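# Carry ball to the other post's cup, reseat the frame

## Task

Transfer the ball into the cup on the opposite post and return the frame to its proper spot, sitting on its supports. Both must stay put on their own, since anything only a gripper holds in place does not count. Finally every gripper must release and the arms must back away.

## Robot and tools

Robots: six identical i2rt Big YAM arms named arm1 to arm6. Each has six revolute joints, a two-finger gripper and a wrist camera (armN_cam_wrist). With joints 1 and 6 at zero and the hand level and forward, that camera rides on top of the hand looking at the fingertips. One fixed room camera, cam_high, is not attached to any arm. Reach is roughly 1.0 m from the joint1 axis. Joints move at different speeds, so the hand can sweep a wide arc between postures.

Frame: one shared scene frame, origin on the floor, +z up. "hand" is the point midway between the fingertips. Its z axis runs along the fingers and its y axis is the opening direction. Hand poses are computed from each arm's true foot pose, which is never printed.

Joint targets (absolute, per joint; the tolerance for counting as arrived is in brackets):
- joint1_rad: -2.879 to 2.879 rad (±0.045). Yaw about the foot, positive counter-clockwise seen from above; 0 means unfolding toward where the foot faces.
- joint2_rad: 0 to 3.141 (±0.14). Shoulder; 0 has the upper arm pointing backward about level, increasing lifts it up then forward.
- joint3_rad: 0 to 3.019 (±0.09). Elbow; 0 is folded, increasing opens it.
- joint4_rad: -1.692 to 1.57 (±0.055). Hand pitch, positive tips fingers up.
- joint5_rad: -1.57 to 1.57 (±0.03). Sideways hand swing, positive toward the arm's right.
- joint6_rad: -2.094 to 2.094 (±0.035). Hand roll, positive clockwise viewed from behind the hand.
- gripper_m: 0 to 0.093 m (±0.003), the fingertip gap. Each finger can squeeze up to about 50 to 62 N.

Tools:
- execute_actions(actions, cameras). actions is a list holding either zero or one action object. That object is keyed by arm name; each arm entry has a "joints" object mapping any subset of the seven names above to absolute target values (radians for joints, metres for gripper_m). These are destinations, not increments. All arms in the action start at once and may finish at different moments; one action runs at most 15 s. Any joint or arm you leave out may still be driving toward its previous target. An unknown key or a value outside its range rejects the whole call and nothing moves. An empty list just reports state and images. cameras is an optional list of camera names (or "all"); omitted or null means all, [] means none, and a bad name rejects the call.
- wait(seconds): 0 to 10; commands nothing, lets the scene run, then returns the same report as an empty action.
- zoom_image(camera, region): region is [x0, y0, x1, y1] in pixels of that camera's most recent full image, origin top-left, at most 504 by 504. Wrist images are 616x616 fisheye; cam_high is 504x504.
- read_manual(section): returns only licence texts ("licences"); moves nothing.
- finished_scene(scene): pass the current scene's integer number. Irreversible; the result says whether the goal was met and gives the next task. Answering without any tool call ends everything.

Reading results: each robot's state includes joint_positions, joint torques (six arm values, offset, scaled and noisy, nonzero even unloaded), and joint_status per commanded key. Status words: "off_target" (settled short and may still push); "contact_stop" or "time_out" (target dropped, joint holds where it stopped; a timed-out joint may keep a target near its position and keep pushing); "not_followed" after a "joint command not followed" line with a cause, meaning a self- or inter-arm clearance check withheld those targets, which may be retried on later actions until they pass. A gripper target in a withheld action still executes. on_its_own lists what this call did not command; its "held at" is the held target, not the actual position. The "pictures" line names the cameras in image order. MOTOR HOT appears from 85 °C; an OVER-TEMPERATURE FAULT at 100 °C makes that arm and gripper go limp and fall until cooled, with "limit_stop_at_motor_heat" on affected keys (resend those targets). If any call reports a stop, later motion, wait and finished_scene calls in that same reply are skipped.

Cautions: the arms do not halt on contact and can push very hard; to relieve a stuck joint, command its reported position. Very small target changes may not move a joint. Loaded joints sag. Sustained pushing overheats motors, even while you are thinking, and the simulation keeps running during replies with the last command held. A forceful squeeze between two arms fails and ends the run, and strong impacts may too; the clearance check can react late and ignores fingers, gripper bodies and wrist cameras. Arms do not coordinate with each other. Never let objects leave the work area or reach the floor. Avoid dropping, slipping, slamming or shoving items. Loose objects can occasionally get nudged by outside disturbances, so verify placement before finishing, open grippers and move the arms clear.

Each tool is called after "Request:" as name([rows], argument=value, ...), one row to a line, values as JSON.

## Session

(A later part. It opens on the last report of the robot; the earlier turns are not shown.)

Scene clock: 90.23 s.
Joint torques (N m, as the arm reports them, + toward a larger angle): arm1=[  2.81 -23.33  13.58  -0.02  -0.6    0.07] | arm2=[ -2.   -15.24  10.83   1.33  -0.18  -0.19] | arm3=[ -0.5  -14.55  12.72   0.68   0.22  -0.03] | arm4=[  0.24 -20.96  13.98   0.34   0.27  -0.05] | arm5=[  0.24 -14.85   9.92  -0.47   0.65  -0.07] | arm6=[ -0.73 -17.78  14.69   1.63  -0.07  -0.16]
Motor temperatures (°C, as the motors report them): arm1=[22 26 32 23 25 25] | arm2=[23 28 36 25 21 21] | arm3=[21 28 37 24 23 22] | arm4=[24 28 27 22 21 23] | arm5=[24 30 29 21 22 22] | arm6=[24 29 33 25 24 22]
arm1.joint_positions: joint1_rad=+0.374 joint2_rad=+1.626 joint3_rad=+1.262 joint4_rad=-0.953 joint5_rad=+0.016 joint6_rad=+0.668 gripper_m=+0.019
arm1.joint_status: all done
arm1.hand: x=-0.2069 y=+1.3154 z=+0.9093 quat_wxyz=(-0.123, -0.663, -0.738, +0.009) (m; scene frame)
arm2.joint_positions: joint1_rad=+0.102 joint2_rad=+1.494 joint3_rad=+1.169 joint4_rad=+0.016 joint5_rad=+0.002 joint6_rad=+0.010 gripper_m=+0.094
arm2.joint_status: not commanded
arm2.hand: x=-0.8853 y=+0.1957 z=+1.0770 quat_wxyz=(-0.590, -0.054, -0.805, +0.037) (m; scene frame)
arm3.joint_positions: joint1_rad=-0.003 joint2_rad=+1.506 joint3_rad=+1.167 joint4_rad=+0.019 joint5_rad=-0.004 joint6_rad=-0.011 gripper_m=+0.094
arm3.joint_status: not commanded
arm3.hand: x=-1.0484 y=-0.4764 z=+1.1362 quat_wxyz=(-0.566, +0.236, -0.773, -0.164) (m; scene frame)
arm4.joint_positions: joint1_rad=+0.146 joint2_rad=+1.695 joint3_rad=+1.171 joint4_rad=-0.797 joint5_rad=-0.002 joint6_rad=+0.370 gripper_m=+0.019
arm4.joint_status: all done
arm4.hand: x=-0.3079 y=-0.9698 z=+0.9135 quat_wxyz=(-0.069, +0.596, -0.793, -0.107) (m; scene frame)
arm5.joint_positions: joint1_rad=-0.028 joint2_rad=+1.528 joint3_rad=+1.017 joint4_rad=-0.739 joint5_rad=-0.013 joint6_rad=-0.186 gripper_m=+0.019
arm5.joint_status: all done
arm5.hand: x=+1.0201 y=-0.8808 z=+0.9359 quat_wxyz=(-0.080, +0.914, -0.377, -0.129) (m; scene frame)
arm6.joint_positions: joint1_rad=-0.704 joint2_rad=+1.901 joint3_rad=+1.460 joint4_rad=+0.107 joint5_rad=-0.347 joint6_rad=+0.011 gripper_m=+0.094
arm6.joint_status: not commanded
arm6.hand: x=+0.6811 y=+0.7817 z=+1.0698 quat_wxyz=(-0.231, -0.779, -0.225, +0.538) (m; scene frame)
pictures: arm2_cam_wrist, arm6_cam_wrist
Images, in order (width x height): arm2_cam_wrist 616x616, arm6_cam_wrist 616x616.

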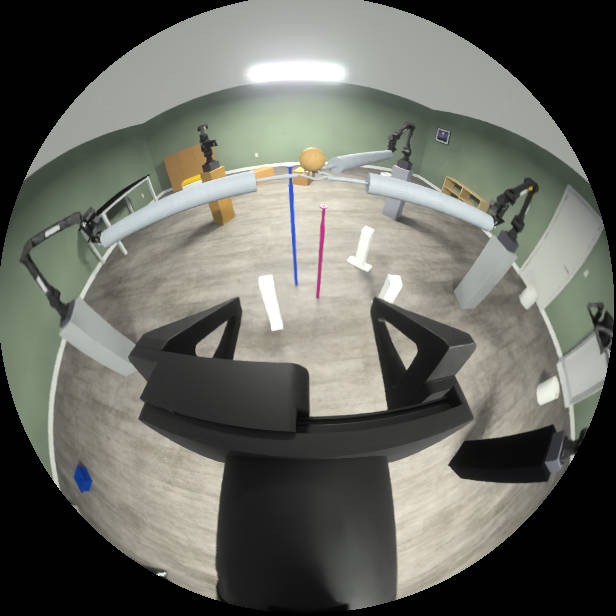

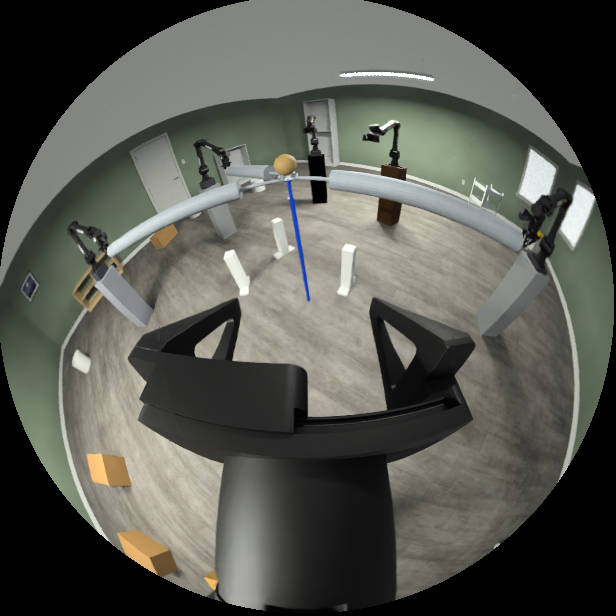

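Request:
execute_actions([
  {"arm1":{"joints":{"joint1_rad":0.46,"joint2_rad":1.53,"joint3_rad":1.435,"joint4_rad":-1.07,"joint6_rad":0.768}},"arm4":{"joints":{"joint1_rad":0.10,"joint2_rad":1.65,"joint3_rad":1.405,"joint4_rad":-0.93,"joint6_rad":0.303}},"arm5":{"joints":{"joint1_rad":-0.122,"joint2_rad":1.475,"joint3_rad":1.14,"joint4_rad":-0.845,"joint6_rad":-0.281}}},
], cameras=["arm6_cam_wrist","arm2_cam_wrist"])

Request:
zoom_image(camera="arm2_cam_wrist", region=[260,120,360,220])

Request:
zoom_image(camera="arm6_cam_wrist", region=[240,130,340,230])

Scene clock: 101.87 s.
Joint torques (N m, as the arm reports them, + toward a larger angle): arm1=[  2.12 -24.18  14.5    0.51  -0.49   0.05] | arm2=[ -2.15 -14.83  10.66   1.41  -0.17  -0.17] | arm3=[ -0.49 -14.52  12.72   0.69   0.22  -0.03] | arm4=[  0.3  -20.94  15.3    0.54   0.17  -0.07] | arm5=[  0.13 -15.12  10.92  -0.32   0.67  -0.07] | arm6=[ -0.95 -17.64  14.95   1.63  -0.1   -0.1 ]
Motor temperatures (°C, as the motors report them): arm1=[22 26 35 23 26 25] | arm2=[23 28 37 25 21 21] | arm3=[21 28 37 24 23 22] | arm4=[24 28 30 22 21 23] | arm5=[24 30 31 21 22 22] | arm6=[24 29 33 25 24 22]
arm1.joint_positions: joint1_rad=+0.461 joint2_rad=+1.598 joint3_rad=+1.342 joint4_rad=-1.057 joint5_rad=+0.014 joint6_rad=+0.752 gripper_m=+0.019
arm1.joint_status: joint3_rad time_out (moved +0.080 of +0.173); the others done
arm1.on_its_own: joint3_rad reads +1.342 and still pushes toward +1.435 since a time_out
arm1.hand: x=-0.1729 y=+1.3469 z=+0.9516 quat_wxyz=(-0.126, -0.661, -0.739, -0.002) (m; scene frame)
arm2.joint_positions: joint1_rad=+0.102 joint2_rad=+1.494 joint3_rad=+1.169 joint4_rad=+0.016 joint5_rad=+0.002 joint6_rad=+0.010 gripper_m=+0.094
arm2.joint_status: not commanded
arm2.hand: x=-0.8853 y=+0.1957 z=+1.0770 quat_wxyz=(-0.590, -0.054, -0.805, +0.037) (m; scene frame)
arm3.joint_positions: joint1_rad=-0.003 joint2_rad=+1.506 joint3_rad=+1.167 joint4_rad=+0.019 joint5_rad=-0.004 joint6_rad=-0.011 gripper_m=+0.094
arm3.joint_status: not commanded
arm3.hand: x=-1.0484 y=-0.4764 z=+1.1362 quat_wxyz=(-0.566, +0.236, -0.773, -0.164) (m; scene frame)
arm4.joint_positions: joint1_rad=+0.084 joint2_rad=+1.696 joint3_rad=+1.315 joint4_rad=-0.919 joint5_rad=+0.000 joint6_rad=+0.310 gripper_m=+0.019
arm4.joint_status: joint3_rad time_out (moved +0.144 of +0.234); the others done
arm4.on_its_own: joint3_rad reads +1.315 and still pushes toward +1.405 since a time_out
arm4.hand: x=-0.2762 y=-0.9393 z=+0.9644 quat_wxyz=(-0.082, +0.594, -0.792, -0.111) (m; scene frame)
arm5.joint_positions: joint1_rad=-0.118 joint2_rad=+1.512 joint3_rad=+1.086 joint4_rad=-0.822 joint5_rad=-0.015 joint6_rad=-0.279 gripper_m=+0.019
arm5.joint_status: all done
arm5.hand: x=+1.0515 y=-0.8496 z=+0.9663 quat_wxyz=(-0.092, +0.914, -0.375, -0.123) (m; scene frame)
arm6.joint_positions: joint1_rad=-0.704 joint2_rad=+1.901 joint3_rad=+1.460 joint4_rad=+0.107 joint5_rad=-0.347 joint6_rad=+0.011 gripper_m=+0.094
arm6.joint_status: not commanded
arm6.hand: x=+0.6811 y=+0.7817 z=+1.0698 quat_wxyz=(-0.231, -0.779, -0.225, +0.538) (m; scene frame)
pictures: arm2_cam_wrist, arm6_cam_wrist
Images, in order (width x height): arm2_cam_wrist 616x616, arm6_cam_wrist 616x616.

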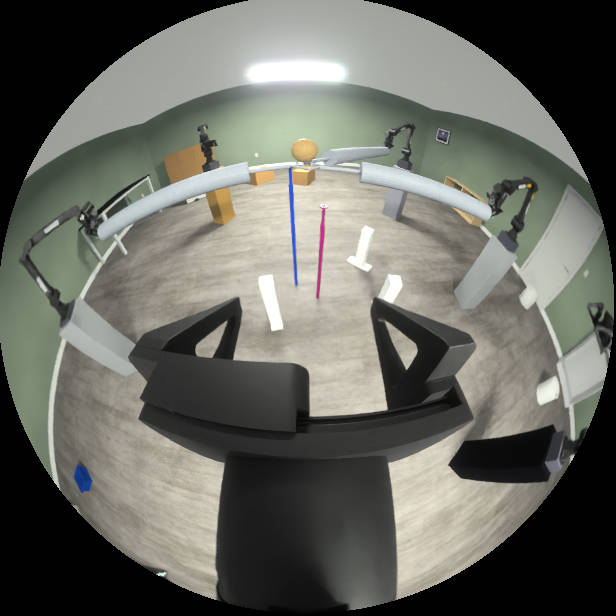

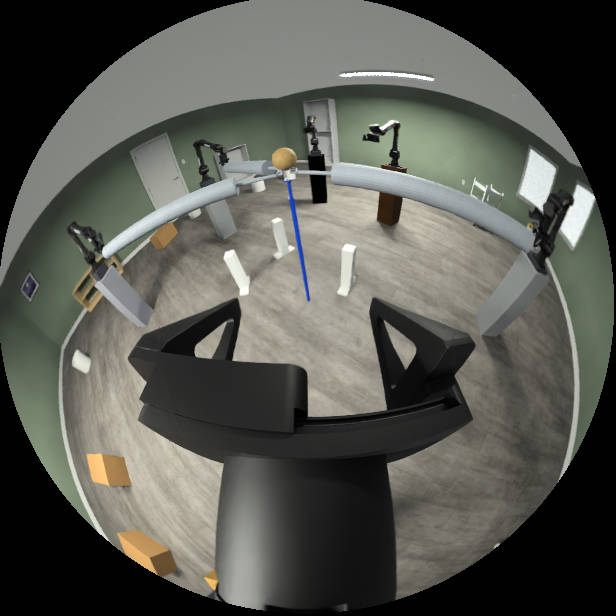

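Region (260, 120, 360, 220) of arm2_cam_wrist's 616x616 image, scaled by 5.040, with more detail than that image has.

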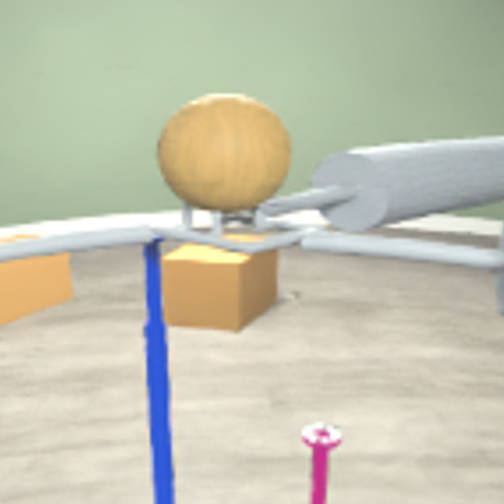

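Region (240, 130, 340, 230) of arm6_cam_wrist's 616x616 image, scaled by 5.040, with more detail than that image has.

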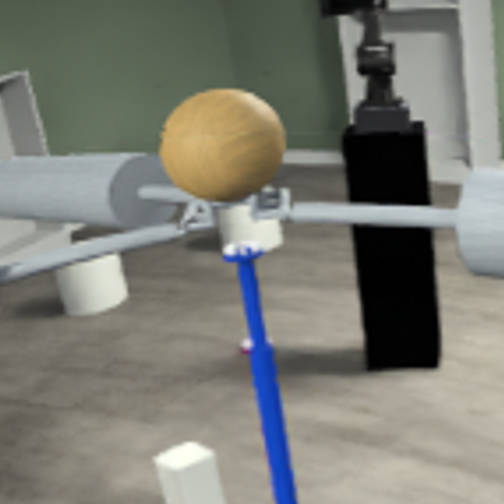

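Request:
execute_actions([
  {"arm1":{"joints":{"joint1_rad":0.535,"joint2_rad":1.55,"joint3_rad":1.47,"joint4_rad":-1.08,"joint6_rad":0.845}},"arm4":{"joints":{"joint1_rad":0.05,"joint2_rad":1.735,"joint3_rad":1.51,"joint4_rad":-0.955,"joint6_rad":0.248}},"arm5":{"joints":{"joint1_rad":-0.205,"joint2_rad":1.505,"joint3_rad":1.18,"joint4_rad":-0.85,"joint6_rad":-0.365}}},
], cameras=["arm6_cam_wrist","arm2_cam_wrist"])

Request:
zoom_image(camera="arm2_cam_wrist", region=[260,120,360,220])

Request:
zoom_image(camera="arm6_cam_wrist", region=[240,130,340,230])

Scene clock: 110.03 s.
Joint torques (N m, as the arm reports them, + toward a larger angle): arm1=[  3.1  -23.19  15.32   0.66  -0.41   0.03] | arm2=[ -1.93 -15.22  10.67   1.35  -0.2   -0.17] | arm3=[ -0.55 -14.55  12.71   0.68   0.22  -0.03] | arm4=[  0.53 -22.87  16.11   0.65   0.02  -0.06] | arm5=[ -0.19 -13.12  11.36   0.06   0.7   -0.04] | arm6=[ -0.78 -18.53  14.89   1.61  -0.07  -0.12]
Motor temperatures (°C, as the motors report them): arm1=[22 26 36 23 26 25] | arm2=[23 28 37 25 21 21] | arm3=[21 28 37 24 23 22] | arm4=[24 28 33 22 21 23] | arm5=[24 30 33 21 22 22] | arm6=[24 29 33 25 24 22]
arm1.joint_positions: joint1_rad=+0.532 joint2_rad=+1.601 joint3_rad=+1.368 joint4_rad=-1.072 joint5_rad=+0.013 joint6_rad=+0.826 gripper_m=+0.019
arm1.joint_status: joint3_rad time_out (moved +0.026 of +0.128); the others done
arm1.on_its_own: joint3_rad reads +1.368 and still pushes toward +1.470 since a time_out
arm1.hand: x=-0.1451 y=+1.3736 z=+0.9612 quat_wxyz=(-0.130, -0.662, -0.738, -0.013) (m; scene frame)
arm2.joint_positions: joint1_rad=+0.102 joint2_rad=+1.494 joint3_rad=+1.169 joint4_rad=+0.016 joint5_rad=+0.002 joint6_rad=+0.010 gripper_m=+0.094
arm2.joint_status: not commanded
arm2.hand: x=-0.8853 y=+0.1957 z=+1.0770 quat_wxyz=(-0.590, -0.054, -0.805, +0.037) (m; scene frame)
arm3.joint_positions: joint1_rad=-0.003 joint2_rad=+1.506 joint3_rad=+1.167 joint4_rad=+0.019 joint5_rad=-0.004 joint6_rad=-0.011 gripper_m=+0.094
arm3.joint_status: not commanded
arm3.hand: x=-1.0484 y=-0.4764 z=+1.1362 quat_wxyz=(-0.566, +0.236, -0.773, -0.164) (m; scene frame)
arm4.joint_positions: joint1_rad=+0.033 joint2_rad=+1.786 joint3_rad=+1.408 joint4_rad=-0.948 joint5_rad=+0.003 joint6_rad=+0.254 gripper_m=+0.019
arm4.joint_status: joint3_rad time_out (moved +0.093 of +0.195); the others done
arm4.on_its_own: joint3_rad reads +1.408 and still pushes toward +1.510 since a time_out
arm4.hand: x=-0.2461 y=-0.9122 z=+0.9525 quat_wxyz=(-0.081, +0.597, -0.793, -0.096) (m; scene frame)
arm5.joint_positions: joint1_rad=-0.197 joint2_rad=+1.516 joint3_rad=+1.122 joint4_rad=-0.834 joint5_rad=-0.016 joint6_rad=-0.362 gripper_m=+0.019
arm5.joint_status: all done
arm5.hand: x=+1.0811 y=-0.8218 z=+0.9793 quat_wxyz=(-0.109, +0.914, -0.372, -0.123) (m; scene frame)
arm6.joint_positions: joint1_rad=-0.704 joint2_rad=+1.901 joint3_rad=+1.460 joint4_rad=+0.107 joint5_rad=-0.347 joint6_rad=+0.011 gripper_m=+0.094
arm6.joint_status: not commanded
arm6.hand: x=+0.6811 y=+0.7817 z=+1.0698 quat_wxyz=(-0.231, -0.779, -0.225, +0.538) (m; scene frame)
pictures: arm2_cam_wrist, arm6_cam_wrist
Images, in order (width x height): arm2_cam_wrist 616x616, arm6_cam_wrist 616x616.

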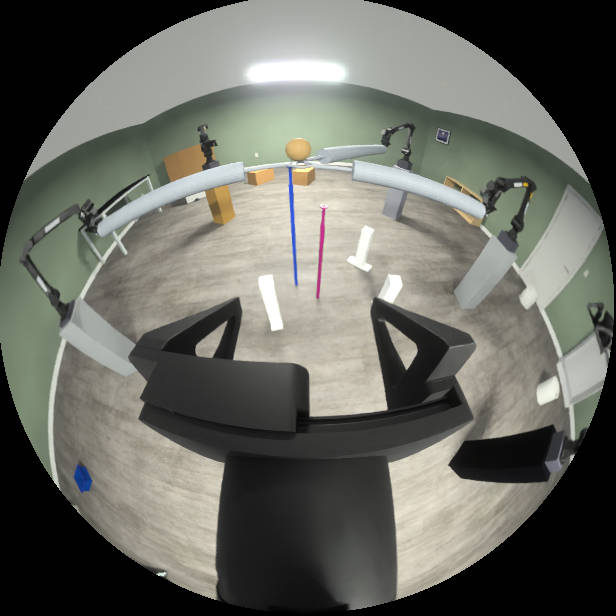

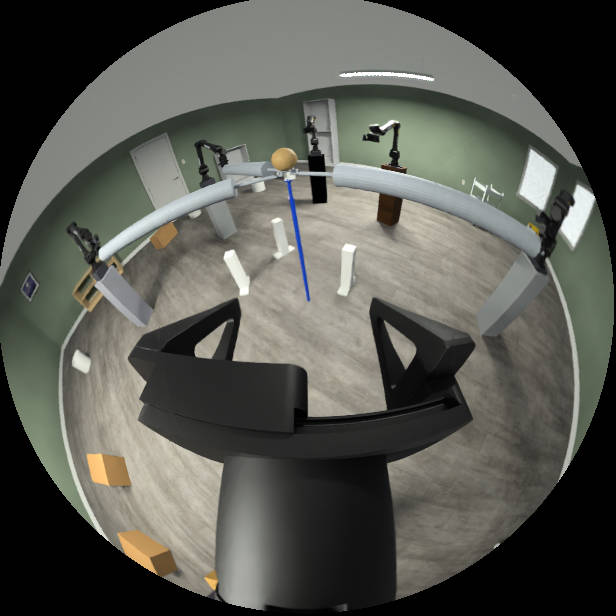

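Region (260, 120, 360, 220) of arm2_cam_wrist's 616x616 image, scaled by 5.040, with more detail than that image has.

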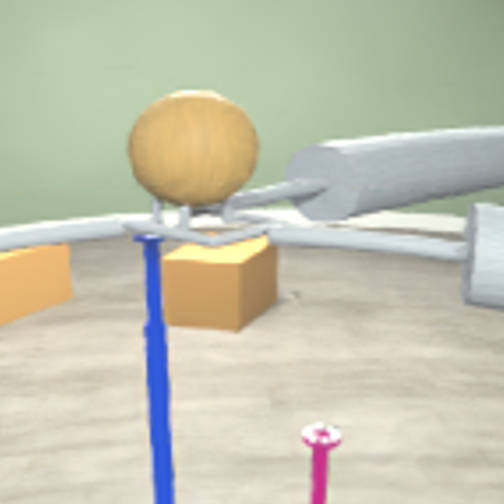

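Region (240, 130, 340, 230) of arm6_cam_wrist's 616x616 image, scaled by 5.040, with more detail than that image has.

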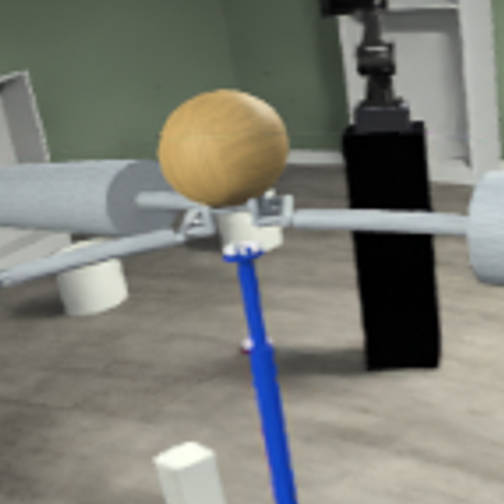

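Request:
execute_actions([
  {"arm1":{"joints":{"joint1_rad":0.641,"joint2_rad":1.60,"joint3_rad":1.525,"joint4_rad":-1.09,"joint6_rad":0.95}},"arm4":{"joints":{"joint1_rad":-0.017,"joint2_rad":1.835,"joint3_rad":1.685,"joint4_rad":-1.005,"joint6_rad":0.178}},"arm5":{"joints":{"joint1_rad":-0.316,"joint2_rad":1.575,"joint3_rad":1.25,"joint4_rad":-0.848,"joint6_rad":-0.479}}},
], cameras=["arm6_cam_wrist","arm2_cam_wrist"])

Request:
zoom_image(camera="arm2_cam_wrist", region=[250,125,330,205])

Request:
zoom_image(camera="arm6_cam_wrist", region=[250,135,330,215])

Scene clock: 118.30 s.
Joint torques (N m, as the arm reports them, + toward a larger angle): arm1=[  1.95 -24.5   15.3    1.19  -0.25   0.  ] | arm2=[ -2.37 -15.05  10.81   1.31  -0.2   -0.2 ] | arm3=[ -0.48 -14.53  12.73   0.69   0.22  -0.03] | arm4=[  0.75 -25.63  17.06   0.65   0.03  -0.04] | arm5=[ -0.15 -15.86  11.14   0.56   0.74  -0.01] | arm6=[ -0.04 -17.25  14.72   1.63  -0.09  -0.14]
Motor temperatures (°C, as the motors report them): arm1=[22 26 38 23 26 25] | arm2=[23 28 37 25 21 21] | arm3=[21 28 37 24 23 22] | arm4=[24 29 35 22 21 23] | arm5=[24 30 34 21 22 22] | arm6=[24 30 33 25 24 22]
arm1.joint_positions: joint1_rad=+0.645 joint2_rad=+1.663 joint3_rad=+1.422 joint4_rad=-1.095 joint5_rad=+0.009 joint6_rad=+0.935 gripper_m=+0.019
arm1.joint_status: joint3_rad time_out (moved +0.054 of +0.157); the others done
arm1.on_its_own: joint3_rad reads +1.422 and still pushes toward +1.525 since a time_out
arm1.hand: x=-0.0984 y=+1.4174 z=+0.9511 quat_wxyz=(-0.113, -0.662, -0.741, -0.026) (m; scene frame)
arm2.joint_positions: joint1_rad=+0.102 joint2_rad=+1.494 joint3_rad=+1.169 joint4_rad=+0.016 joint5_rad=+0.002 joint6_rad=+0.010 gripper_m=+0.094
arm2.joint_status: not commanded
arm2.hand: x=-0.8853 y=+0.1957 z=+1.0770 quat_wxyz=(-0.590, -0.054, -0.805, +0.037) (m; scene frame)
arm3.joint_positions: joint1_rad=-0.003 joint2_rad=+1.506 joint3_rad=+1.167 joint4_rad=+0.019 joint5_rad=-0.004 joint6_rad=-0.011 gripper_m=+0.094
arm3.joint_status: not commanded
arm3.hand: x=-1.0484 y=-0.4764 z=+1.1362 quat_wxyz=(-0.566, +0.236, -0.773, -0.164) (m; scene frame)
arm4.joint_positions: joint1_rad=-0.038 joint2_rad=+1.896 joint3_rad=+1.572 joint4_rad=-0.998 joint5_rad=+0.002 joint6_rad=+0.182 gripper_m=+0.019
arm4.joint_status: joint3_rad time_out (moved +0.164 of +0.277); the others done
arm4.on_its_own: joint3_rad reads +1.572 and still pushes toward +1.685 since a time_out
arm4.hand: x=-0.2006 y=-0.8687 z=+0.9545 quat_wxyz=(-0.089, +0.597, -0.792, -0.092) (m; scene frame)
arm5.joint_positions: joint1_rad=-0.309 joint2_rad=+1.601 joint3_rad=+1.193 joint4_rad=-0.845 joint5_rad=-0.016 joint6_rad=-0.476 gripper_m=+0.019
arm5.joint_status: all done
arm5.hand: x=+1.1263 y=-0.7777 z=+0.9669 quat_wxyz=(-0.113, +0.916, -0.372, -0.101) (m; scene frame)
arm6.joint_positions: joint1_rad=-0.704 joint2_rad=+1.901 joint3_rad=+1.460 joint4_rad=+0.107 joint5_rad=-0.347 joint6_rad=+0.011 gripper_m=+0.094
arm6.joint_status: not commanded
arm6.hand: x=+0.6811 y=+0.7817 z=+1.0698 quat_wxyz=(-0.231, -0.779, -0.225, +0.538) (m; scene frame)
pictures: arm2_cam_wrist, arm6_cam_wrist
Images, in order (width x height): arm2_cam_wrist 616x616, arm6_cam_wrist 616x616.

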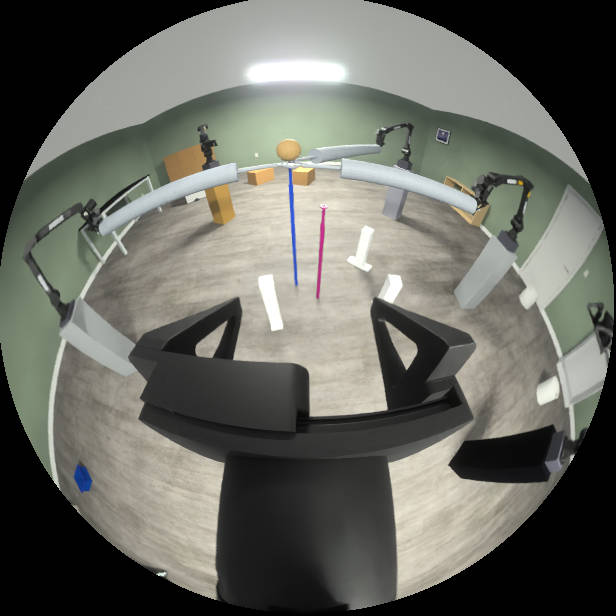

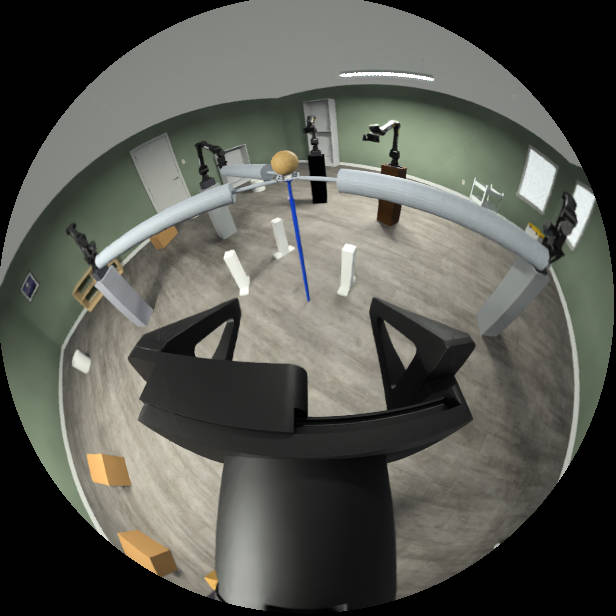

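Region (250, 125, 330, 205) of arm2_cam_wrist's 616x616 image, scaled by 6.300, with more detail than that image has.

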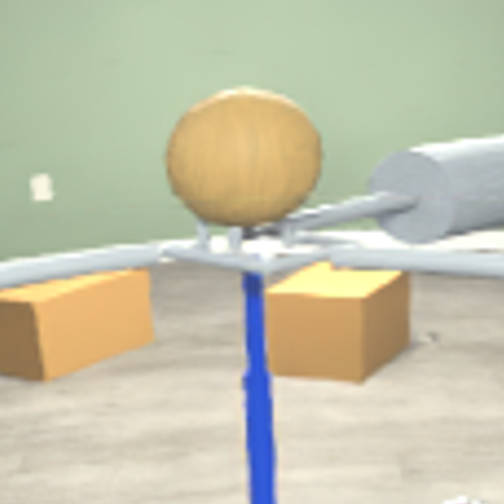

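Region (250, 135, 330, 215) of arm6_cam_wrist's 616x616 image, scaled by 6.300, with more detail than that image has.

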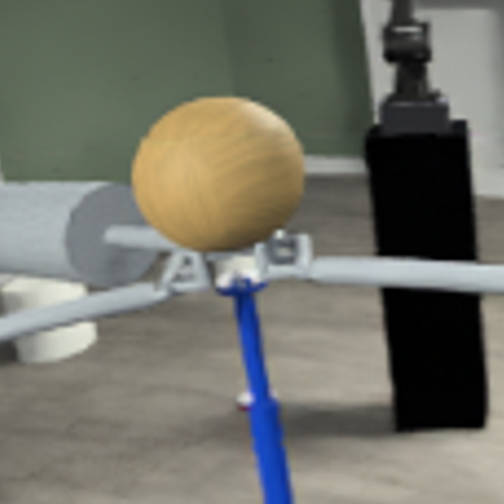

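Request:
execute_actions([
  {"arm1":{"joints":{"joint2_rad":1.625,"joint3_rad":1.425,"joint4_rad":-1.02}},"arm4":{"joints":{"joint2_rad":1.865,"joint3_rad":1.595,"joint4_rad":-0.935}},"arm5":{"joints":{"joint2_rad":1.605,"joint3_rad":1.17,"joint4_rad":-0.77}}},
], cameras=["arm6_cam_wrist","arm2_cam_wrist"])

Request:
zoom_image(camera="arm2_cam_wrist", region=[250,125,330,205])

Request:
zoom_image(camera="arm6_cam_wrist", region=[250,135,330,215])

Scene clock: 124.83 s.
Joint torques (N m, as the arm reports them, + toward a larger angle): arm1=[  2.71 -24.02  10.74   2.3   -0.24   0.  ] | arm2=[ -2.07 -15.54  10.76   1.44  -0.15  -0.21] | arm3=[ -0.52 -14.49  12.72   0.68   0.22  -0.03] | arm4=[  0.81 -24.83  11.29   2.43   0.07  -0.04] | arm5=[ -0.08 -14.95   7.21   1.48   0.7   -0.08] | arm6=[ -0.36 -17.41  14.8    1.58  -0.12  -0.17]
Motor temperatures (°C, as the motors report them): arm1=[22 26 39 23 26 25] | arm2=[23 28 37 25 21 21] | arm3=[21 28 37 24 23 22] | arm4=[24 29 36 22 21 23] | arm5=[24 30 34 21 22 22] | arm6=[24 30 33 25 24 22]
arm1.joint_positions: joint1_rad=+0.645 joint2_rad=+1.681 joint3_rad=+1.383 joint4_rad=-1.048 joint5_rad=+0.008 joint6_rad=+0.936 gripper_m=+0.019
arm1.joint_status: all done
arm1.hand: x=-0.0995 y=+1.4187 z=+0.9274 quat_wxyz=(-0.108, -0.662, -0.741, -0.026) (m; scene frame)
arm2.joint_positions: joint1_rad=+0.102 joint2_rad=+1.494 joint3_rad=+1.169 joint4_rad=+0.016 joint5_rad=+0.002 joint6_rad=+0.010 gripper_m=+0.094
arm2.joint_status: not commanded
arm2.hand: x=-0.8853 y=+0.1957 z=+1.0770 quat_wxyz=(-0.590, -0.054, -0.805, +0.037) (m; scene frame)
arm3.joint_positions: joint1_rad=-0.003 joint2_rad=+1.506 joint3_rad=+1.167 joint4_rad=+0.019 joint5_rad=-0.004 joint6_rad=-0.011 gripper_m=+0.094
arm3.joint_status: not commanded
arm3.hand: x=-1.0484 y=-0.4764 z=+1.1362 quat_wxyz=(-0.566, +0.236, -0.773, -0.164) (m; scene frame)
arm4.joint_positions: joint1_rad=-0.038 joint2_rad=+1.916 joint3_rad=+1.561 joint4_rad=-0.971 joint5_rad=+0.002 joint6_rad=+0.182 gripper_m=+0.019
arm4.joint_status: all done
arm4.hand: x=-0.2007 y=-0.8670 z=+0.9391 quat_wxyz=(-0.087, +0.598, -0.792, -0.090) (m; scene frame)
arm5.joint_positions: joint1_rad=-0.309 joint2_rad=+1.620 joint3_rad=+1.166 joint4_rad=-0.790 joint5_rad=-0.016 joint6_rad=-0.477 gripper_m=+0.019
arm5.joint_status: all done
arm5.hand: x=+1.1259 y=-0.7762 z=+0.9502 quat_wxyz=(-0.117, +0.915, -0.371, -0.104) (m; scene frame)
arm6.joint_positions: joint1_rad=-0.704 joint2_rad=+1.901 joint3_rad=+1.460 joint4_rad=+0.107 joint5_rad=-0.347 joint6_rad=+0.011 gripper_m=+0.094
arm6.joint_status: not commanded
arm6.hand: x=+0.6811 y=+0.7817 z=+1.0698 quat_wxyz=(-0.231, -0.779, -0.225, +0.538) (m; scene frame)
pictures: arm2_cam_wrist, arm6_cam_wrist
Images, in order (width x height): arm2_cam_wrist 616x616, arm6_cam_wrist 616x616.

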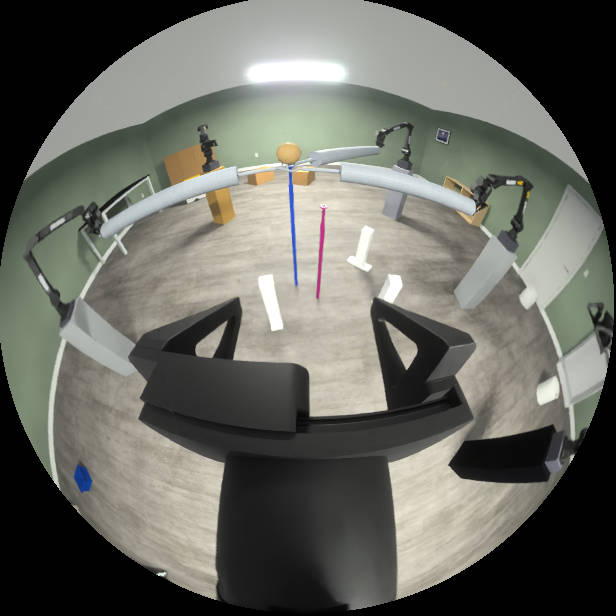

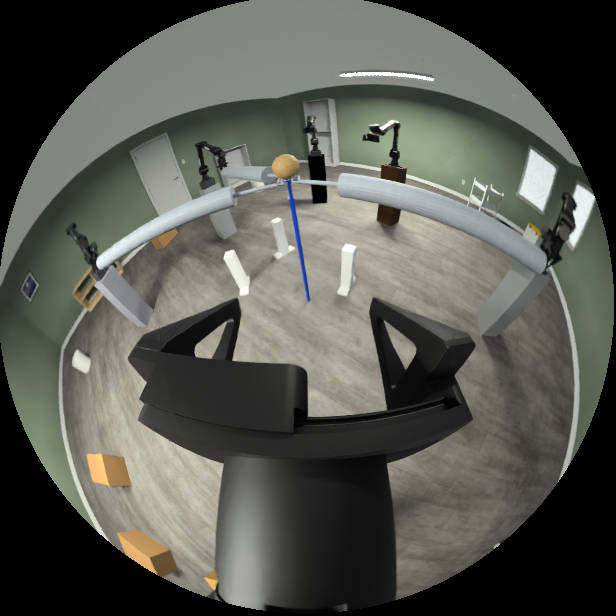

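Region (250, 125, 330, 205) of arm2_cam_wrist's 616x616 image, scaled by 6.300, with more detail than that image has.

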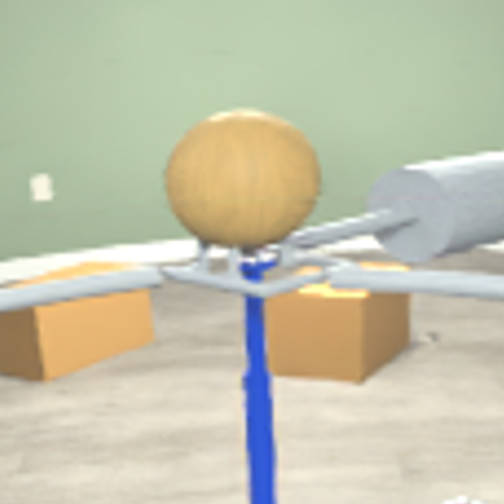

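Region (250, 135, 330, 215) of arm6_cam_wrist's 616x616 image, scaled by 6.300, with more detail than that image has.

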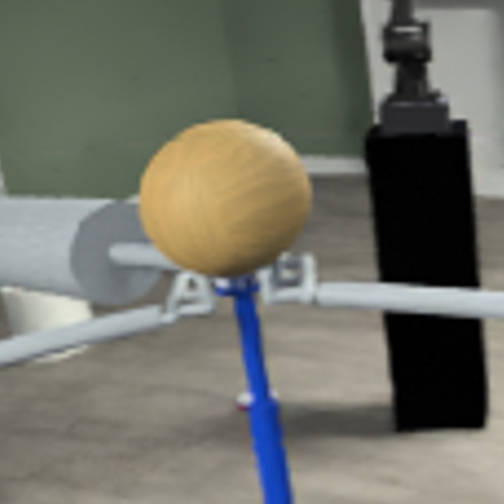

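Request:
execute_actions([
  {"arm1":{"joints":{"joint1_rad":0.635,"joint2_rad":1.642,"joint3_rad":1.387,"joint4_rad":-0.975}},"arm4":{"joints":{"joint2_rad":1.876,"joint3_rad":1.535,"joint4_rad":-0.88}},"arm5":{"joints":{"joint2_rad":1.628,"joint3_rad":1.12,"joint4_rad":-0.705}}},
], cameras=["arm6_cam_wrist"])

Request:
zoom_image(camera="arm6_cam_wrist", region=[250,135,330,215])

Request:
execute_actions([
  {"arm1":{"joints":{"joint2_rad":1.69,"joint3_rad":1.315,"joint4_rad":-0.875}},"arm4":{"joints":{"joint2_rad":1.93,"joint3_rad":1.482,"joint4_rad":-0.79}},"arm5":{"joints":{"joint2_rad":1.69,"joint3_rad":1.072,"joint4_rad":-0.60}}},
], cameras=["arm6_cam_wrist","arm2_cam_wrist"])

Request:
zoom_image(camera="arm2_cam_wrist", region=[250,125,330,205])

Request:
zoom_image(camera="arm6_cam_wrist", region=[250,135,330,215])

Scene clock: 135.13 s.
Joint torques (N m, as the arm reports them, + toward a larger angle): arm1=[  1.96 -22.46   9.79   2.25  -0.45   0.  ] | arm2=[ -2.06 -15.37  10.73   1.27  -0.19  -0.16] | arm3=[ -0.52 -14.52  12.71   0.7    0.22  -0.03] | arm4=[  0.82 -23.82  10.49   2.21   0.08  -0.04] | arm5=[ -0.67 -14.31   6.64   1.62   0.79  -0.04] | arm6=[ -1.02 -17.56  14.92   1.65  -0.11  -0.16]
Motor temperatures (°C, as the motors report them): arm1=[22 26 37 23 26 25] | arm2=[23 29 37 25 21 21] | arm3=[21 28 37 24 23 22] | arm4=[24 30 34 22 21 23] | arm5=[24 30 32 21 22 22] | arm6=[24 30 34 25 24 22]
arm1.joint_positions: joint1_rad=+0.639 joint2_rad=+1.682 joint3_rad=+1.358 joint4_rad=-1.003 joint5_rad=+0.012 joint6_rad=+0.936 gripper_m=+0.019
arm1.joint_status: all done
arm1.hand: x=-0.1000 y=+1.4142 z=+0.9189 quat_wxyz=(-0.117, -0.664, -0.738, -0.025) (m; scene frame)
arm2.joint_positions: joint1_rad=+0.102 joint2_rad=+1.494 joint3_rad=+1.169 joint4_rad=+0.016 joint5_rad=+0.002 joint6_rad=+0.010 gripper_m=+0.094
arm2.joint_status: not commanded
arm2.hand: x=-0.8853 y=+0.1957 z=+1.0770 quat_wxyz=(-0.590, -0.054, -0.805, +0.037) (m; scene frame)
arm3.joint_positions: joint1_rad=-0.003 joint2_rad=+1.506 joint3_rad=+1.167 joint4_rad=+0.019 joint5_rad=-0.004 joint6_rad=-0.011 gripper_m=+0.094
arm3.joint_status: not commanded
arm3.hand: x=-1.0484 y=-0.4764 z=+1.1362 quat_wxyz=(-0.566, +0.236, -0.773, -0.164) (m; scene frame)
arm4.joint_positions: joint1_rad=-0.038 joint2_rad=+1.916 joint3_rad=+1.511 joint4_rad=-0.911 joint5_rad=+0.002 joint6_rad=+0.182 gripper_m=+0.019
arm4.joint_status: all done
arm4.hand: x=-0.2011 y=-0.8714 z=+0.9220 quat_wxyz=(-0.091, +0.597, -0.791, -0.094) (m; scene frame)
arm5.joint_positions: joint1_rad=-0.306 joint2_rad=+1.638 joint3_rad=+1.119 joint4_rad=-0.722 joint5_rad=-0.017 joint6_rad=-0.477 gripper_m=+0.019
arm5.joint_status: all done
arm5.hand: x=+1.1257 y=-0.7810 z=+0.9268 quat_wxyz=(-0.117, +0.916, -0.369, -0.105) (m; scene frame)
arm6.joint_positions: joint1_rad=-0.704 joint2_rad=+1.901 joint3_rad=+1.460 joint4_rad=+0.107 joint5_rad=-0.347 joint6_rad=+0.011 gripper_m=+0.094
arm6.joint_status: not commanded
arm6.hand: x=+0.6811 y=+0.7817 z=+1.0698 quat_wxyz=(-0.231, -0.779, -0.225, +0.538) (m; scene frame)
pictures: arm6_cam_wrist
Images, in order (width x height): arm6_cam_wrist 616x616.

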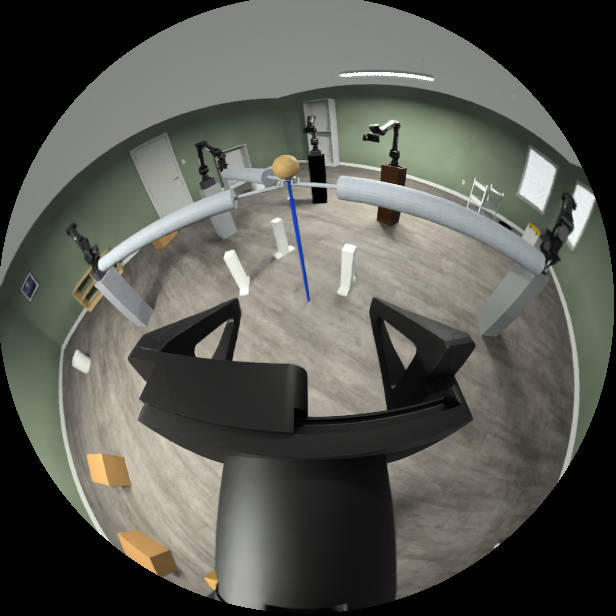

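Region (250, 135, 330, 215) of arm6_cam_wrist's 616x616 image, scaled by 6.300, with more detail than that image has.

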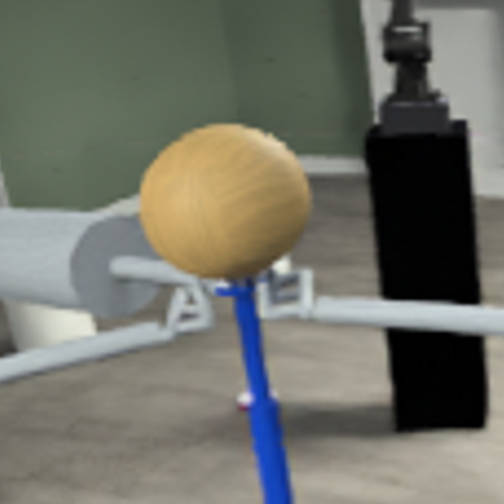

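Scene clock: 136.00 s.
Joint torques (N m, as the arm reports them, + toward a larger angle): arm1=[  1.59 -24.14   9.36   1.7   -0.34   0.05] | arm2=[ -1.56 -14.77  10.75   1.39  -0.16  -0.21] | arm3=[ -0.49 -14.56  12.71   0.68   0.22  -0.03] | arm4=[  0.88 -24.7    9.77   1.8    0.07  -0.03] | arm5=[ -0.87 -15.93   6.22   1.1    0.74  -0.03] | arm6=[ -0.57 -18.16  14.97   1.49  -0.16  -0.15]
Motor temperatures (°C, as the motors report them): arm1=[22 26 37 23 26 25] | arm2=[23 29 37 25 21 21] | arm3=[21 28 37 24 23 22] | arm4=[24 30 34 22 21 23] | arm5=[24 30 32 21 22 22] | arm6=[24 30 34 25 24 22]
arm1.joint_positions: joint1_rad=+0.634 joint2_rad=+1.744 joint3_rad=+1.287 joint4_rad=-0.889 joint5_rad=+0.011 joint6_rad=+0.934 gripper_m=+0.019
arm1.joint_status: all done
arm1.hand: x=-0.1018 y=+1.4133 z=+0.8636 quat_wxyz=(-0.108, -0.666, -0.738, -0.023) (m; scene frame)
arm2.joint_positions: joint1_rad=+0.102 joint2_rad=+1.494 joint3_rad=+1.169 joint4_rad=+0.016 joint5_rad=+0.002 joint6_rad=+0.010 gripper_m=+0.094
arm2.joint_status: not commanded
arm2.hand: x=-0.8853 y=+0.1957 z=+1.0770 quat_wxyz=(-0.590, -0.054, -0.805, +0.037) (m; scene frame)
arm3.joint_positions: joint1_rad=-0.003 joint2_rad=+1.506 joint3_rad=+1.167 joint4_rad=+0.019 joint5_rad=-0.004 joint6_rad=-0.011 gripper_m=+0.094
arm3.joint_status: not commanded
arm3.hand: x=-1.0484 y=-0.4764 z=+1.1362 quat_wxyz=(-0.566, +0.236, -0.773, -0.164) (m; scene frame)
arm4.joint_positions: joint1_rad=-0.038 joint2_rad=+1.979 joint3_rad=+1.463 joint4_rad=-0.808 joint5_rad=+0.002 joint6_rad=+0.182 gripper_m=+0.019
arm4.joint_status: all done
arm4.hand: x=-0.2009 y=-0.8715 z=+0.8704 quat_wxyz=(-0.088, +0.597, -0.792, -0.091) (m; scene frame)
arm5.joint_positions: joint1_rad=-0.305 joint2_rad=+1.710 joint3_rad=+1.073 joint4_rad=-0.612 joint5_rad=-0.017 joint6_rad=-0.477 gripper_m=+0.019
arm5.joint_status: all done
arm5.hand: x=+1.1257 y=-0.7816 z=+0.8806 quat_wxyz=(-0.114, +0.917, -0.369, -0.103) (m; scene frame)
arm6.joint_positions: joint1_rad=-0.704 joint2_rad=+1.901 joint3_rad=+1.460 joint4_rad=+0.107 joint5_rad=-0.347 joint6_rad=+0.011 gripper_m=+0.094
arm6.joint_status: not commanded
arm6.hand: x=+0.6811 y=+0.7817 z=+1.0698 quat_wxyz=(-0.231, -0.779, -0.225, +0.538) (m; scene frame)
pictures: arm2_cam_wrist, arm6_cam_wrist
Images, in order (width x height): arm2_cam_wrist 616x616, arm6_cam_wrist 616x616.

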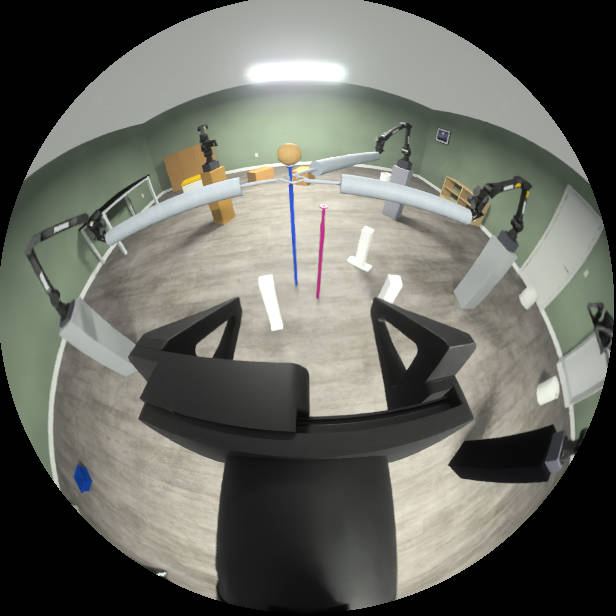

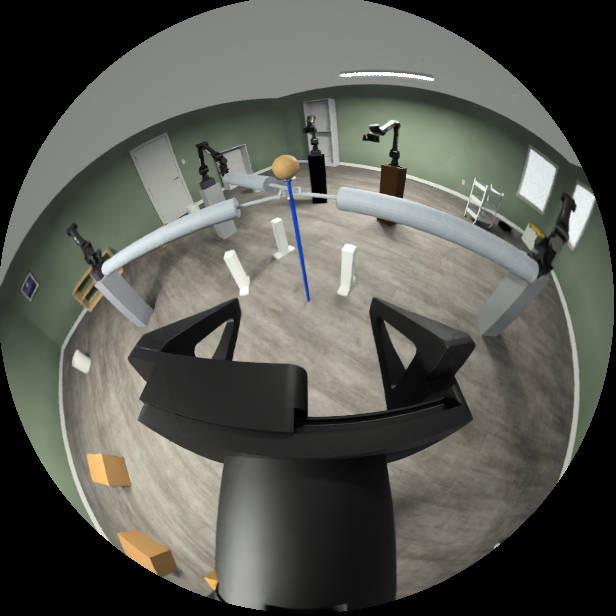

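Region (250, 125, 330, 205) of arm2_cam_wrist's 616x616 image, scaled by 6.300, with more detail than that image has.

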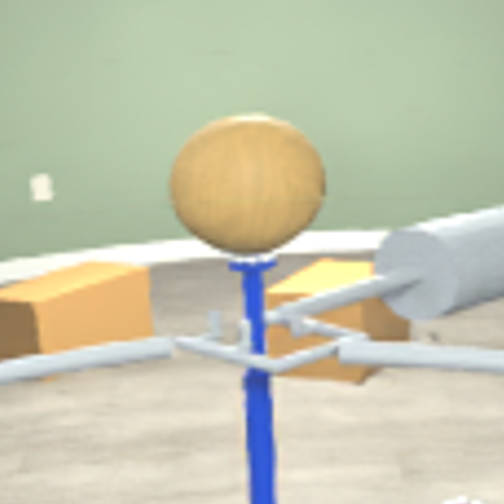

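Region (250, 135, 330, 215) of arm6_cam_wrist's 616x616 image, scaled by 6.300, with more detail than that image has.

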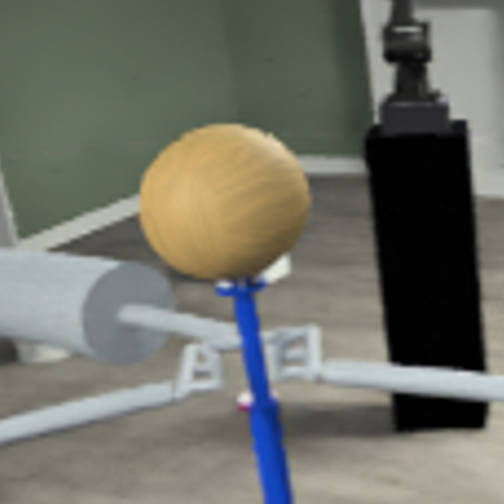

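Request:
execute_actions([
  {"arm1":{"joints":{"joint1_rad":0.46,"joint2_rad":1.655,"joint3_rad":1.21,"joint4_rad":-0.79,"joint6_rad":0.755}},"arm4":{"joints":{"joint1_rad":0.094,"joint2_rad":1.81,"joint3_rad":1.225,"joint4_rad":-0.645,"joint6_rad":0.31}},"arm5":{"joints":{"joint1_rad":-0.12,"joint2_rad":1.65,"joint3_rad":0.96,"joint4_rad":-0.53,"joint6_rad":-0.277}}},
], cameras=[])

Request:
execute_actions([
  {"arm1":{"joints":{"joint1_rad":0.23,"joint2_rad":1.69,"joint3_rad":1.19,"joint4_rad":-0.72,"joint6_rad":0.522}},"arm4":{"joints":{"joint1_rad":0.277,"joint2_rad":1.70,"joint3_rad":0.97,"joint4_rad":-0.505,"joint6_rad":0.50}},"arm5":{"joints":{"joint1_rad":0.136,"joint2_rad":1.655,"joint3_rad":0.895,"joint4_rad":-0.465,"joint6_rad":-0.012}}},
], cameras=[])

Request:
execute_actions([
  {"arm1":{"joints":{"joint1_rad":0.017,"joint2_rad":1.77,"joint3_rad":1.22,"joint4_rad":-0.66,"joint6_rad":0.305}},"arm4":{"joints":{"joint1_rad":0.517,"joint2_rad":1.69,"joint3_rad":0.83,"joint4_rad":-0.39,"joint6_rad":0.742}},"arm5":{"joints":{"joint1_rad":0.378,"joint2_rad":1.775,"joint3_rad":0.975,"joint4_rad":-0.42,"joint6_rad":0.24}}},
], cameras=["cam_high"])

Request:
execute_actions([
  {"arm1":{"joints":{"joint2_rad":1.955,"joint3_rad":1.14,"joint4_rad":-0.425}},"arm4":{"joints":{"joint2_rad":1.965,"joint3_rad":0.82,"joint4_rad":-0.108}},"arm5":{"joints":{"joint2_rad":2.012,"joint3_rad":0.94,"joint4_rad":-0.17}}},
], cameras=[])

Request:
execute_actions([
  {"arm1":{"joints":{"joint2_rad":2.18,"joint3_rad":1.17,"joint4_rad":-0.22}},"arm4":{"joints":{"joint2_rad":2.262,"joint3_rad":0.90,"joint4_rad":0.118}},"arm5":{"joints":{"joint2_rad":2.278,"joint3_rad":1.015,"joint4_rad":0.03}}},
], cameras=[])

Request:
execute_actions([
  {"arm1":{"joints":{"joint2_rad":2.37,"joint3_rad":1.232,"joint4_rad":-0.085}},"arm4":{"joints":{"joint2_rad":2.495,"joint3_rad":0.993,"joint4_rad":0.263}},"arm5":{"joints":{"joint2_rad":2.50,"joint3_rad":1.127,"joint4_rad":0.138}}},
], cameras=["cam_high"])

Scene clock: 153.83 s.
Joint torques (N m, as the arm reports them, + toward a larger angle): arm1=[  3.28 -24.13   9.14   1.65  -0.01  -0.09] | arm2=[ -2.09 -15.04  10.79   1.35  -0.18  -0.19] | arm3=[ -0.52 -14.53  12.72   0.69   0.22  -0.02] | arm4=[ -0.26 -21.4    9.3    2.03  -0.15  -0.01] | arm5=[ -0.45 -15.28   5.71   0.79   0.05   0.06] | arm6=[ -0.87 -17.83  14.82   1.51  -0.1   -0.15]
Motor temperatures (°C, as the motors report them): arm1=[22 26 35 23 26 25] | arm2=[23 29 38 25 21 21] | arm3=[21 28 38 24 23 22] | arm4=[24 30 32 22 21 23] | arm5=[24 31 31 21 22 22] | arm6=[24 30 34 25 24 22]
arm1.joint_positions: joint1_rad=+0.448 joint2_rad=+1.713 joint3_rad=+1.182 joint4_rad=-0.803 joint5_rad=+0.001 joint6_rad=+0.747 gripper_m=+0.019
arm1.joint_status: all done
arm1.hand: x=-0.1775 y=+1.3463 z=+0.8423 quat_wxyz=(-0.115, -0.665, -0.738, -0.007) (m; scene frame)
arm2.joint_positions: joint1_rad=+0.102 joint2_rad=+1.494 joint3_rad=+1.169 joint4_rad=+0.016 joint5_rad=+0.002 joint6_rad=+0.010 gripper_m=+0.094
arm2.joint_status: not commanded
arm2.hand: x=-0.8853 y=+0.1957 z=+1.0770 quat_wxyz=(-0.590, -0.054, -0.805, +0.037) (m; scene frame)
arm3.joint_positions: joint1_rad=-0.003 joint2_rad=+1.506 joint3_rad=+1.167 joint4_rad=+0.019 joint5_rad=-0.004 joint6_rad=-0.011 gripper_m=+0.094
arm3.joint_status: not commanded
arm3.hand: x=-1.0484 y=-0.4764 z=+1.1362 quat_wxyz=(-0.566, +0.236, -0.773, -0.164) (m; scene frame)
arm4.joint_positions: joint1_rad=+0.090 joint2_rad=+1.851 joint3_rad=+1.203 joint4_rad=-0.671 joint5_rad=+0.006 joint6_rad=+0.312 gripper_m=+0.019
arm4.joint_status: all done
arm4.hand: x=-0.2778 y=-0.9377 z=+0.8525 quat_wxyz=(-0.079, +0.596, -0.792, -0.102) (m; scene frame)
arm5.joint_positions: joint1_rad=-0.107 joint2_rad=+1.681 joint3_rad=+0.960 joint4_rad=-0.529 joint5_rad=-0.002 joint6_rad=-0.287 gripper_m=+0.019
arm5.joint_status: all done
arm5.hand: x=+1.0494 y=-0.8502 z=+0.8584 quat_wxyz=(-0.096, +0.918, -0.367, -0.118) (m; scene frame)
arm6.joint_positions: joint1_rad=-0.704 joint2_rad=+1.901 joint3_rad=+1.460 joint4_rad=+0.107 joint5_rad=-0.347 joint6_rad=+0.011 gripper_m=+0.094
arm6.joint_status: not commanded
arm6.hand: x=+0.6811 y=+0.7817 z=+1.0698 quat_wxyz=(-0.231, -0.779, -0.225, +0.538) (m; scene frame)
pictures: none
No camera images: the call's "cameras" was empty. Leave "cameras" out to get every camera's image.

Scene clock: 155.00 s.
Joint torques (N m, as the arm reports them, + toward a larger angle): arm1=[  3.77 -22.34   8.99   1.97   0.18  -0.12] | arm2=[ -1.54 -14.7   10.69   1.44  -0.19  -0.16] | arm3=[ -0.47 -14.52  12.71   0.7    0.22  -0.03] | arm4=[ -0.65 -17.18   8.65   1.95  -0.22   0.02] | arm5=[ -0.96 -14.71   5.32   0.87  -0.15   0.27] | arm6=[ -0.83 -18.03  14.97   1.47  -0.04  -0.13]
Motor temperatures (°C, as the motors report them): arm1=[22 26 35 23 26 25] | arm2=[23 29 38 25 21 21] | arm3=[21 28 38 24 23 22] | arm4=[24 30 32 22 21 23] | arm5=[24 31 31 21 22 22] | arm6=[24 30 34 25 24 22]
arm1.joint_positions: joint1_rad=+0.219 joint2_rad=+1.726 joint3_rad=+1.164 joint4_rad=-0.738 joint5_rad=-0.003 joint6_rad=+0.520 gripper_m=+0.019
arm1.joint_status: all done
arm1.hand: x=-0.2624 y=+1.2604 z=+0.8311 quat_wxyz=(-0.129, -0.664, -0.736, +0.021) (m; scene frame)
arm2.joint_positions: joint1_rad=+0.102 joint2_rad=+1.494 joint3_rad=+1.169 joint4_rad=+0.016 joint5_rad=+0.002 joint6_rad=+0.010 gripper_m=+0.094
arm2.joint_status: not commanded
arm2.hand: x=-0.8853 y=+0.1957 z=+1.0770 quat_wxyz=(-0.590, -0.054, -0.805, +0.037) (m; scene frame)
arm3.joint_positions: joint1_rad=-0.003 joint2_rad=+1.506 joint3_rad=+1.167 joint4_rad=+0.019 joint5_rad=-0.004 joint6_rad=-0.011 gripper_m=+0.094
arm3.joint_status: not commanded
arm3.hand: x=-1.0484 y=-0.4764 z=+1.1362 quat_wxyz=(-0.566, +0.236, -0.773, -0.164) (m; scene frame)
arm4.joint_positions: joint1_rad=+0.279 joint2_rad=+1.730 joint3_rad=+0.946 joint4_rad=-0.528 joint5_rad=+0.009 joint6_rad=+0.498 gripper_m=+0.019
arm4.joint_status: all done
arm4.hand: x=-0.3652 y=-1.0238 z=+0.8309 quat_wxyz=(-0.061, +0.597, -0.791, -0.117) (m; scene frame)
arm5.joint_positions: joint1_rad=+0.144 joint2_rad=+1.681 joint3_rad=+0.896 joint4_rad=-0.472 joint5_rad=+0.003 joint6_rad=-0.044 gripper_m=+0.019
arm5.joint_status: all done
arm5.hand: x=+0.9638 y=-0.9380 z=+0.8398 quat_wxyz=(-0.063, +0.920, -0.364, -0.134) (m; scene frame)
arm6.joint_positions: joint1_rad=-0.704 joint2_rad=+1.901 joint3_rad=+1.460 joint4_rad=+0.107 joint5_rad=-0.347 joint6_rad=+0.011 gripper_m=+0.094
arm6.joint_status: not commanded
arm6.hand: x=+0.6811 y=+0.7817 z=+1.0698 quat_wxyz=(-0.231, -0.779, -0.225, +0.538) (m; scene frame)
pictures: none
No camera images: the call's "cameras" was empty. Leave "cameras" out to get every camera's image.

Scene clock: 157.17 s.
Joint torques (N m, as the arm reports them, + toward a larger angle): arm1=[  3.06 -24.1   10.04   0.61   0.22  -0.17] | arm2=[ -2.1  -14.93  10.64   1.36  -0.18  -0.18] | arm3=[ -0.54 -14.49  12.72   0.68   0.22  -0.03] | arm4=[ -0.92 -16.55   7.18   1.73  -0.25  -0.01] | arm5=[  0.53 -15.21   6.7    0.54  -0.45   0.35] | arm6=[ -0.79 -17.39  15.18   1.67  -0.04  -0.17]
Motor temperatures (°C, as the motors report them): arm1=[22 26 35 23 26 25] | arm2=[23 29 38 25 21 21] | arm3=[21 28 38 24 23 22] | arm4=[24 30 32 22 21 23] | arm5=[24 31 31 21 22 22] | arm6=[24 30 34 25 24 22]
arm1.joint_positions: joint1_rad=+0.005 joint2_rad=+1.819 joint3_rad=+1.176 joint4_rad=-0.652 joint5_rad=-0.006 joint6_rad=+0.310 gripper_m=+0.019
arm1.joint_status: all done
arm1.hand: x=-0.3549 y=+1.1889 z=+0.7909 quat_wxyz=(-0.123, -0.665, -0.735, +0.048) (m; scene frame)
arm2.joint_positions: joint1_rad=+0.102 joint2_rad=+1.494 joint3_rad=+1.169 joint4_rad=+0.016 joint5_rad=+0.002 joint6_rad=+0.010 gripper_m=+0.094
arm2.joint_status: not commanded
arm2.hand: x=-0.8853 y=+0.1957 z=+1.0770 quat_wxyz=(-0.590, -0.054, -0.805, +0.037) (m; scene frame)
arm3.joint_positions: joint1_rad=-0.003 joint2_rad=+1.506 joint3_rad=+1.167 joint4_rad=+0.019 joint5_rad=-0.004 joint6_rad=-0.011 gripper_m=+0.094
arm3.joint_status: not commanded
arm3.hand: x=-1.0484 y=-0.4764 z=+1.1362 quat_wxyz=(-0.566, +0.236, -0.773, -0.164) (m; scene frame)
arm4.joint_positions: joint1_rad=+0.524 joint2_rad=+1.725 joint3_rad=+0.815 joint4_rad=-0.409 joint5_rad=+0.009 joint6_rad=+0.741 gripper_m=+0.019
arm4.joint_status: all done
arm4.hand: x=-0.4584 y=-1.0977 z=+0.7984 quat_wxyz=(-0.031, +0.598, -0.791, -0.124) (m; scene frame)
arm5.joint_positions: joint1_rad=+0.380 joint2_rad=+1.799 joint3_rad=+0.954 joint4_rad=-0.418 joint5_rad=+0.010 joint6_rad=+0.198 gripper_m=+0.018
arm5.joint_status: joint6_rad time_out (moved +0.242 of +0.284); the others done
arm5.on_its_own: joint6_rad reads +0.198 and still pushes toward +0.240 since a time_out
arm5.hand: x=+0.8732 y=-1.0109 z=+0.8080 quat_wxyz=(-0.031, +0.918, -0.368, -0.142) (m; scene frame)
arm6.joint_positions: joint1_rad=-0.704 joint2_rad=+1.901 joint3_rad=+1.460 joint4_rad=+0.107 joint5_rad=-0.347 joint6_rad=+0.011 gripper_m=+0.094
arm6.joint_status: not commanded
arm6.hand: x=+0.6811 y=+0.7817 z=+1.0698 quat_wxyz=(-0.231, -0.779, -0.225, +0.538) (m; scene frame)
pictures: cam_high
Images, in order (width x height): cam_high 504x504.

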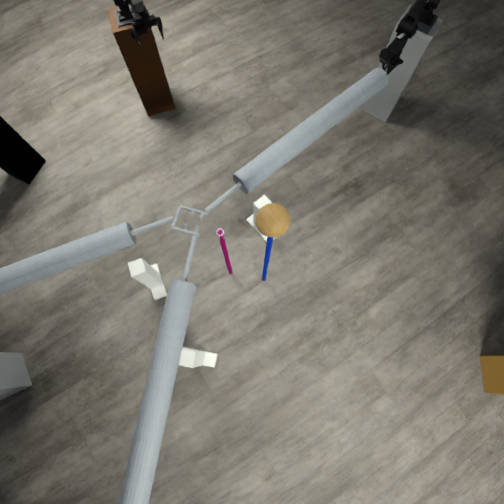

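not run: a stop came earlier in this reply.

not run: a stop came earlier in this reply.

not run: a stop came earlier in this reply.


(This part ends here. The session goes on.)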